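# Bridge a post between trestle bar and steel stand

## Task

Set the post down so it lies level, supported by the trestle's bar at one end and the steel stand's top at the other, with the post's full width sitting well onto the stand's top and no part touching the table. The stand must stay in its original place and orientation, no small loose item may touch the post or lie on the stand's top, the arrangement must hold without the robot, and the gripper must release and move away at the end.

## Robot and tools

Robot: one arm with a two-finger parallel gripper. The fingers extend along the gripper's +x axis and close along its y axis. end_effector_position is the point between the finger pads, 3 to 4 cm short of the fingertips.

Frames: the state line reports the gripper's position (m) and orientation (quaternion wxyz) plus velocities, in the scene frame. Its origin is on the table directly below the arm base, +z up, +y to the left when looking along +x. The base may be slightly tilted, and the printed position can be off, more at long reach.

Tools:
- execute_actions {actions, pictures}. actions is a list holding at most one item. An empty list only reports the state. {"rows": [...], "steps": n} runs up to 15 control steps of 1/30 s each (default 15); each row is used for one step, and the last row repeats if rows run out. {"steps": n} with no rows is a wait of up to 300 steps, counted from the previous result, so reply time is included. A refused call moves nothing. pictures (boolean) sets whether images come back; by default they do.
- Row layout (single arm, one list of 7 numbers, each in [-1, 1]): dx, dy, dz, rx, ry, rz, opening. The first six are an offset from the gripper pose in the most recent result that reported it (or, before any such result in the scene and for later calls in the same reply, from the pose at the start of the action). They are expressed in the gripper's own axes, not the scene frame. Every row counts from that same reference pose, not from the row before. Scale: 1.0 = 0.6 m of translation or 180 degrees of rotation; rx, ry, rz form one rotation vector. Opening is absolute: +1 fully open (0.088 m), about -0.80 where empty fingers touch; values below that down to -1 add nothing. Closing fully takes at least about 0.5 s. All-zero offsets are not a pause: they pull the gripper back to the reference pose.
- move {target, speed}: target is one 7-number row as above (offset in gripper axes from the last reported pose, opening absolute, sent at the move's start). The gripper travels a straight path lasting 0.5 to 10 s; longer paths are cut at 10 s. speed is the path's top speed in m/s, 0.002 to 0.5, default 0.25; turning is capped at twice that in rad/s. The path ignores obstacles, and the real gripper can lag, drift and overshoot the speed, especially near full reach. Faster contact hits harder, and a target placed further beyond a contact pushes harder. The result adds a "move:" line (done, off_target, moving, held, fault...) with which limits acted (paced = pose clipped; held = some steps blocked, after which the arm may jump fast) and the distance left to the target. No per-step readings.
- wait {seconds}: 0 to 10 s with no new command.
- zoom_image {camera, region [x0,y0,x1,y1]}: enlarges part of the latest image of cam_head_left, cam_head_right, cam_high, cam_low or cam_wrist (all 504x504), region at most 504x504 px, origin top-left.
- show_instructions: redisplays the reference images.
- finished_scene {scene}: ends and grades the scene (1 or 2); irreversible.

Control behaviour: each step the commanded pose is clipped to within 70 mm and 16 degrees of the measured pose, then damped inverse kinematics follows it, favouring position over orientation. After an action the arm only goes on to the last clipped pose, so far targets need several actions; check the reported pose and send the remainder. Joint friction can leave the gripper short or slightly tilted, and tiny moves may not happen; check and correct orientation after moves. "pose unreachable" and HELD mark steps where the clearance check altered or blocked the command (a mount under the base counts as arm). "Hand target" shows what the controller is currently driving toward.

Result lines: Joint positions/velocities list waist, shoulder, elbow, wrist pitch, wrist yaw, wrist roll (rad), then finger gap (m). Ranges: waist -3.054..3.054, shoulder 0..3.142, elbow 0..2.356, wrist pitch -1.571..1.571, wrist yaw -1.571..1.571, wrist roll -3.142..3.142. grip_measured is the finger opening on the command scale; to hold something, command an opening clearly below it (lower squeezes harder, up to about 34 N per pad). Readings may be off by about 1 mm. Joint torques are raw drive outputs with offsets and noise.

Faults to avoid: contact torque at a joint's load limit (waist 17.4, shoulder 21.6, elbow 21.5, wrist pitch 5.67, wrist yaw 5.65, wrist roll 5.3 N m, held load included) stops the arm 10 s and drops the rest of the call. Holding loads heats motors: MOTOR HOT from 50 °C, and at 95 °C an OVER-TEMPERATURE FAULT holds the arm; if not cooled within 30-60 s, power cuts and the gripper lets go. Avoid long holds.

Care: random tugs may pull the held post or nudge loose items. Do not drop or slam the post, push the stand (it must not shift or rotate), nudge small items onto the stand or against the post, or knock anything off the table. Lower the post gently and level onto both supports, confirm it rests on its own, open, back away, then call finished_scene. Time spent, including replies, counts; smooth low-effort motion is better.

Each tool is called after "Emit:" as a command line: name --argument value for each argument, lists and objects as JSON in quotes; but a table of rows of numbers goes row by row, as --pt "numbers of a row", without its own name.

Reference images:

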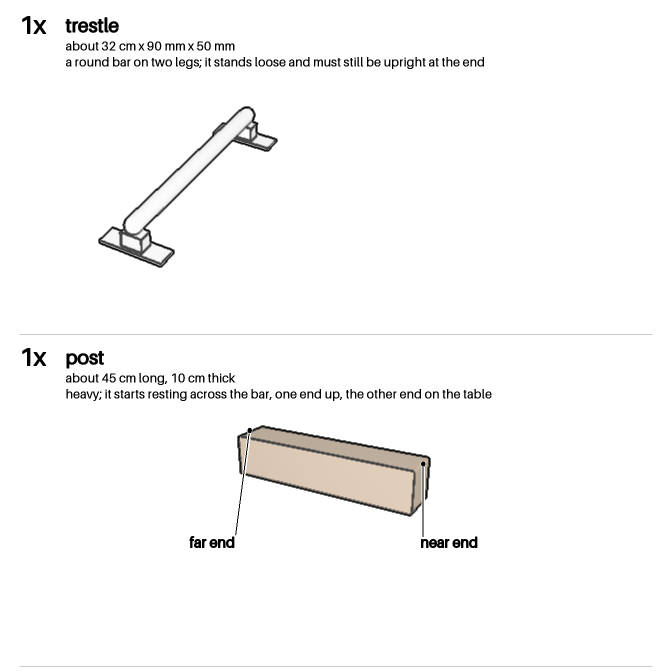

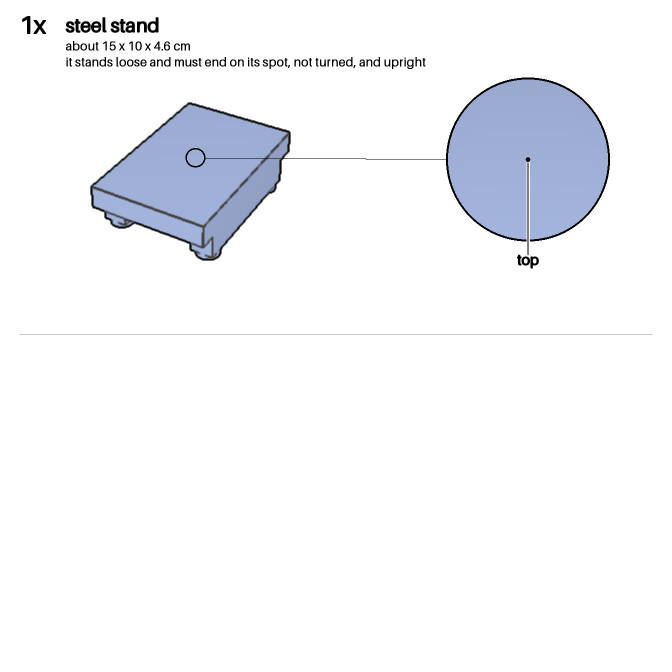

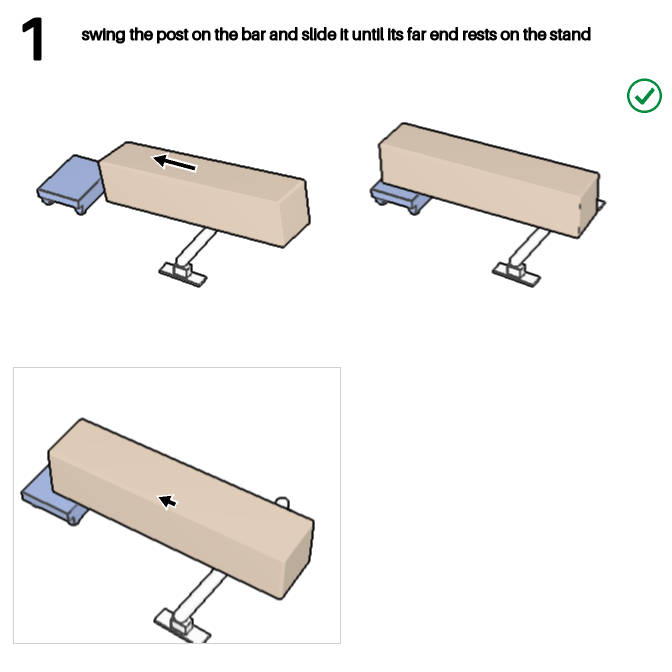

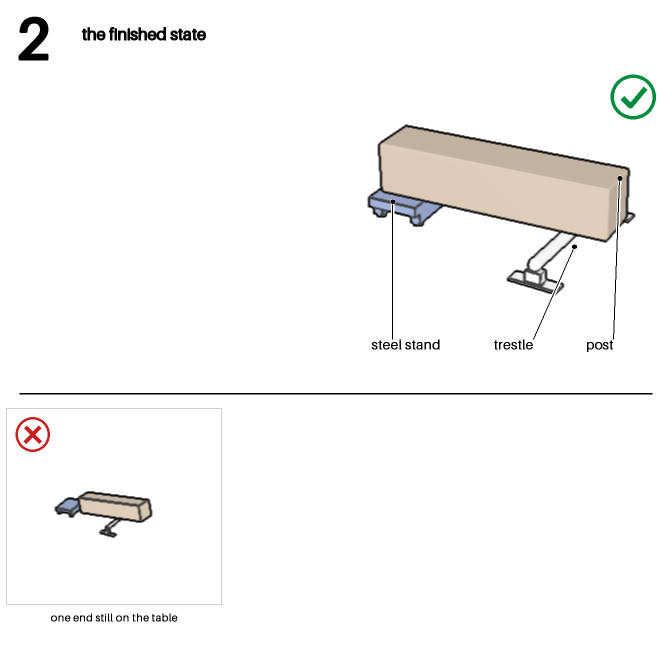

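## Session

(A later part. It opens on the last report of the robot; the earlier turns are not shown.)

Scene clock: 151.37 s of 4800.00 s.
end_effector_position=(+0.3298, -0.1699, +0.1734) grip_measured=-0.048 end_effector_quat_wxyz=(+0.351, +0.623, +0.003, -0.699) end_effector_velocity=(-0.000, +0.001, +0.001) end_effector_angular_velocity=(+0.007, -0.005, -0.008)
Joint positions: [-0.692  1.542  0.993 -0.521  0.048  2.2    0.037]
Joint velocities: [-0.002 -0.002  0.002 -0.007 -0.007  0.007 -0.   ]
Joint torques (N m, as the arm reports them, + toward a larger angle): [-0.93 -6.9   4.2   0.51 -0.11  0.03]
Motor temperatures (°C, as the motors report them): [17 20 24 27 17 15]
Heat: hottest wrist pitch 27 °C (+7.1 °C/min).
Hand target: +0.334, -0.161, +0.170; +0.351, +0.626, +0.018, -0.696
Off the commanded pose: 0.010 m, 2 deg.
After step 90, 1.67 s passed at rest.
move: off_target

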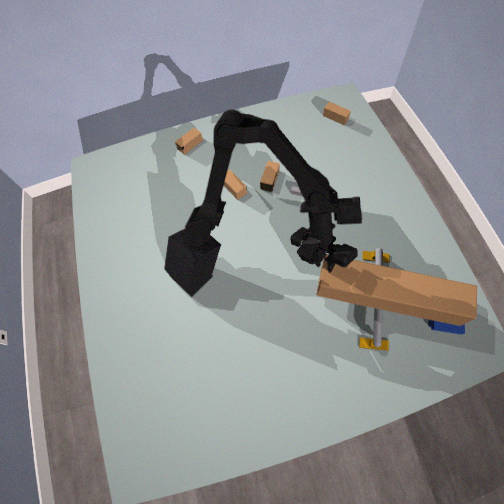

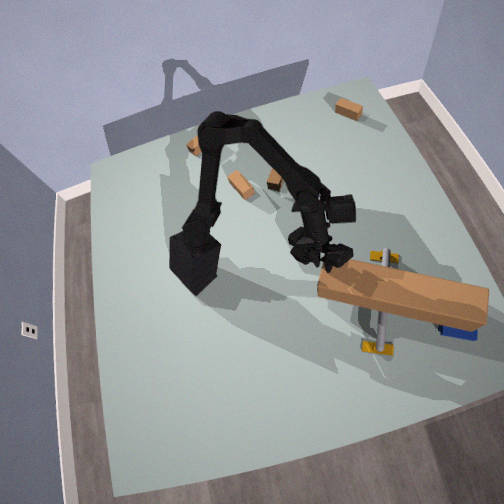

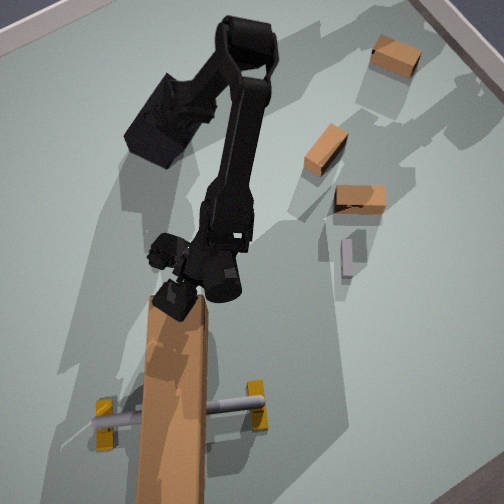

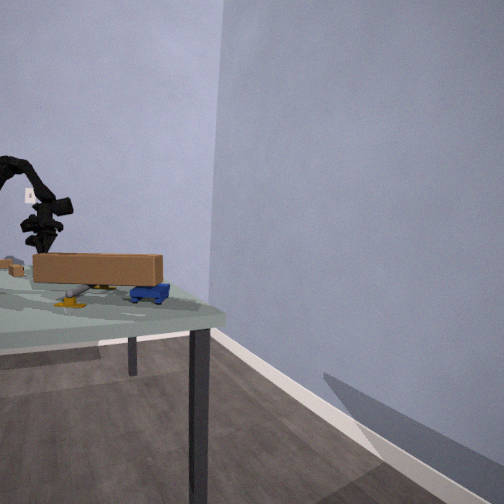

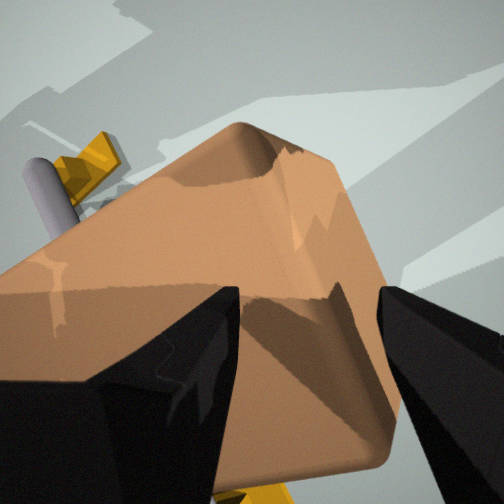

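Good. Raise slowly.

Emit:
move --target '[-0.04,0.028,0.003,0,0,0,-0.05]' --speed 0.006

Emit:
move --target '[-0.2,0,0,0,0,0,-0.05]' --speed 0.1

Emit:
zoom_image --camera "cam_low" --region '[0,220,200,320]'

Emit:
zoom_image --camera "cam_head_left" --region '[240,180,500,380]'

Scene clock: 161.30 s of 4800.00 s.
end_effector_position=(+0.3317, -0.1712, +0.1960) grip_measured=-0.050 end_effector_quat_wxyz=(+0.347, +0.618, +0.005, -0.706) end_effector_velocity=(-0.002, +0.004, -0.001) end_effector_angular_velocity=(+0.026, +0.008, +0.002)
Joint positions: [-0.723  1.522  1.065 -0.632  0.037  2.173  0.037]
Joint velocities: [-0.002 -0.002  0.002 -0.022 -0.022 -0.007  0.   ]
Joint torques (N m, as the arm reports them, + toward a larger angle): [-3.45 -8.22  5.29  0.72  0.14 -0.13]
Motor temperatures (°C, as the motors report them): [17 21 24 25 17 15]
Heat: hottest wrist pitch 25 °C (+5.0 °C/min).
Hand target: +0.336, -0.171, +0.202; +0.351, +0.623, +0.003, -0.699
Off the commanded pose: 0.008 m, 1 deg.
After step 90, 1.83 s passed at rest.
move: done

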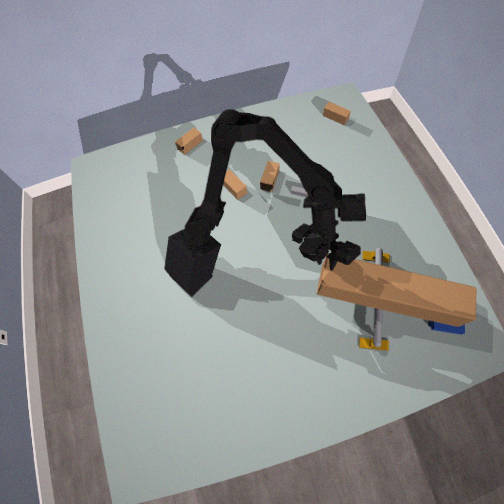

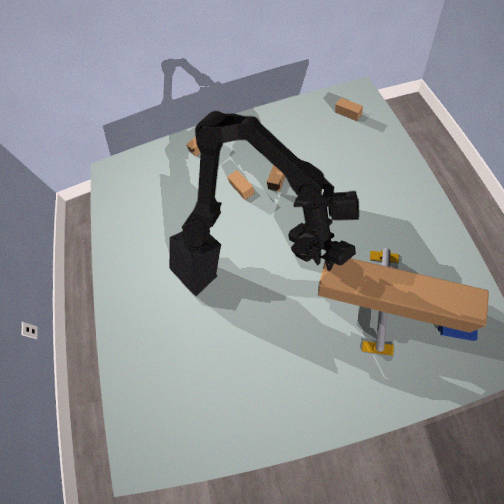

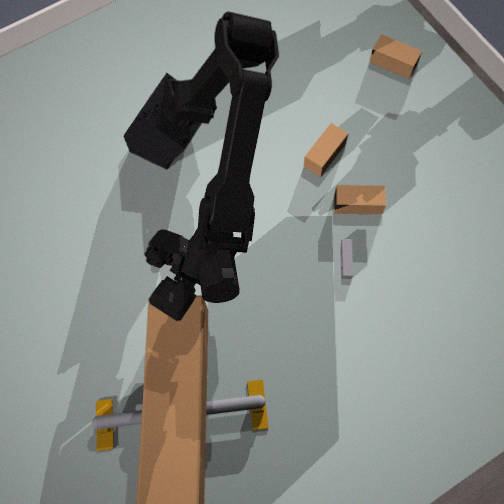

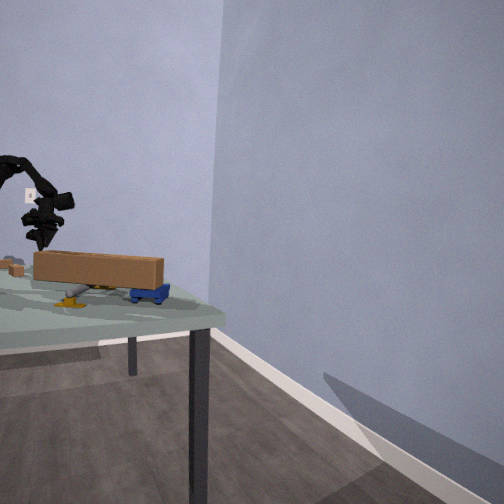

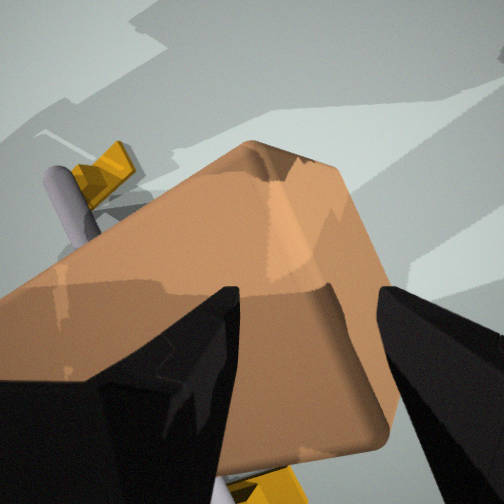

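Scene clock: 162.93 s of 4800.00 s.
end_effector_position=(+0.3280, -0.1138, +0.2950) grip_measured=-0.050 end_effector_quat_wxyz=(+0.341, +0.615, +0.010, -0.711) end_effector_velocity=(-0.001, +0.002, +0.003) end_effector_angular_velocity=(+0.009, +0.006, +0.003)
Joint positions: [-0.704  1.319  1.299 -1.087  0.041  2.189  0.037]
Joint velocities: [-0.002 -0.002  0.012 -0.022 -0.007 -0.007 -0.   ]
Joint torques (N m, as the arm reports them, + toward a larger angle): [-1.99 -7.02  5.81  0.68  0.52  0.1 ]
Motor temperatures (°C, as the motors report them): [17 22 24 24 17 15]
Heat: hottest elbow 24 °C (+3.0 °C/min).
Hand target: +0.331, -0.112, +0.300; +0.346, +0.618, +0.005, -0.706
Off the commanded pose: 0.007 m, 1 deg.
move: done

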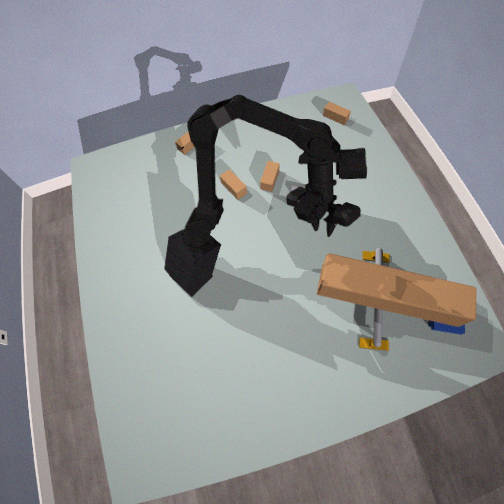

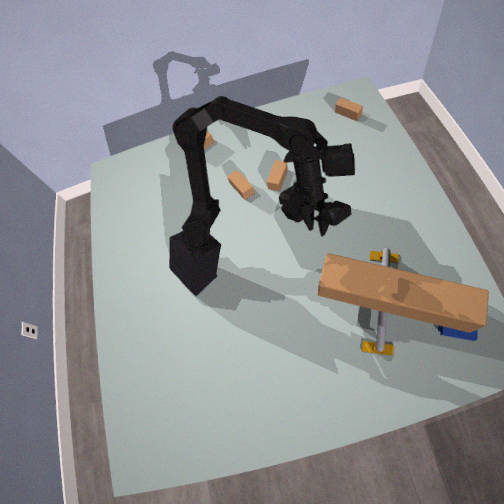

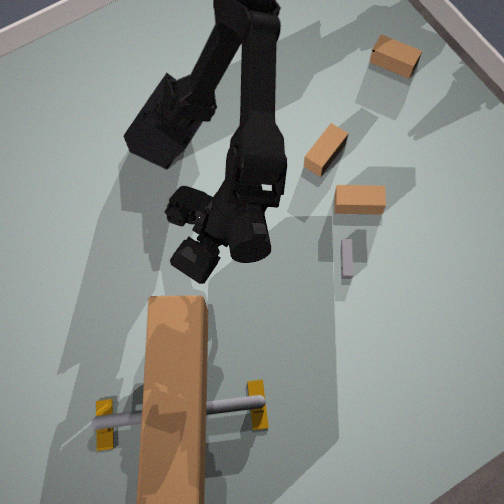

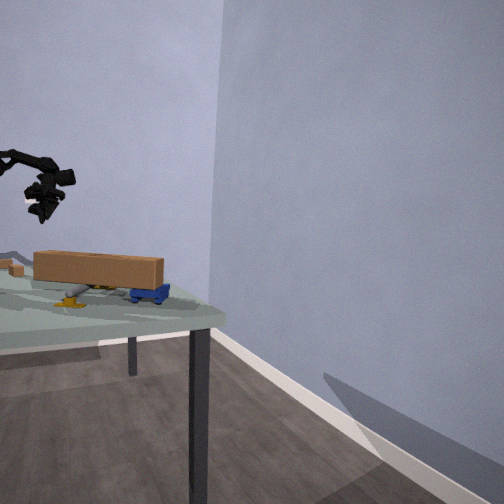

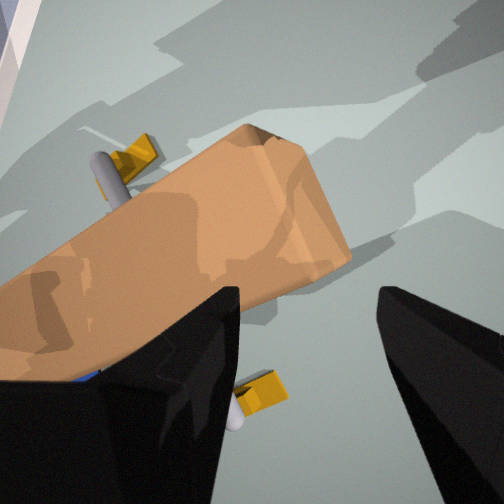

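Region (0, 220, 200, 320) of cam_low's 504x504 image, scaled by 2.520, with more detail than that image has.

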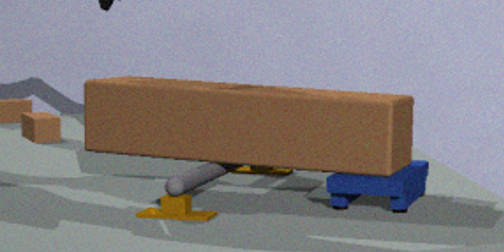

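Region (240, 180, 500, 380) of cam_head_left's 504x504 image, scaled by 1.938, with more detail than that image has; it fills the top 388 rows of this view, and the rest is white.

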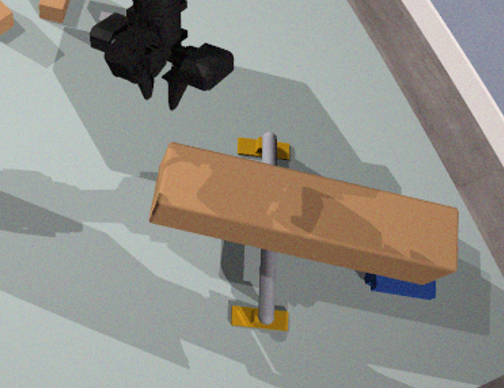

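Emit:
finished_scene --scene 1

The scene is finished: the task was done.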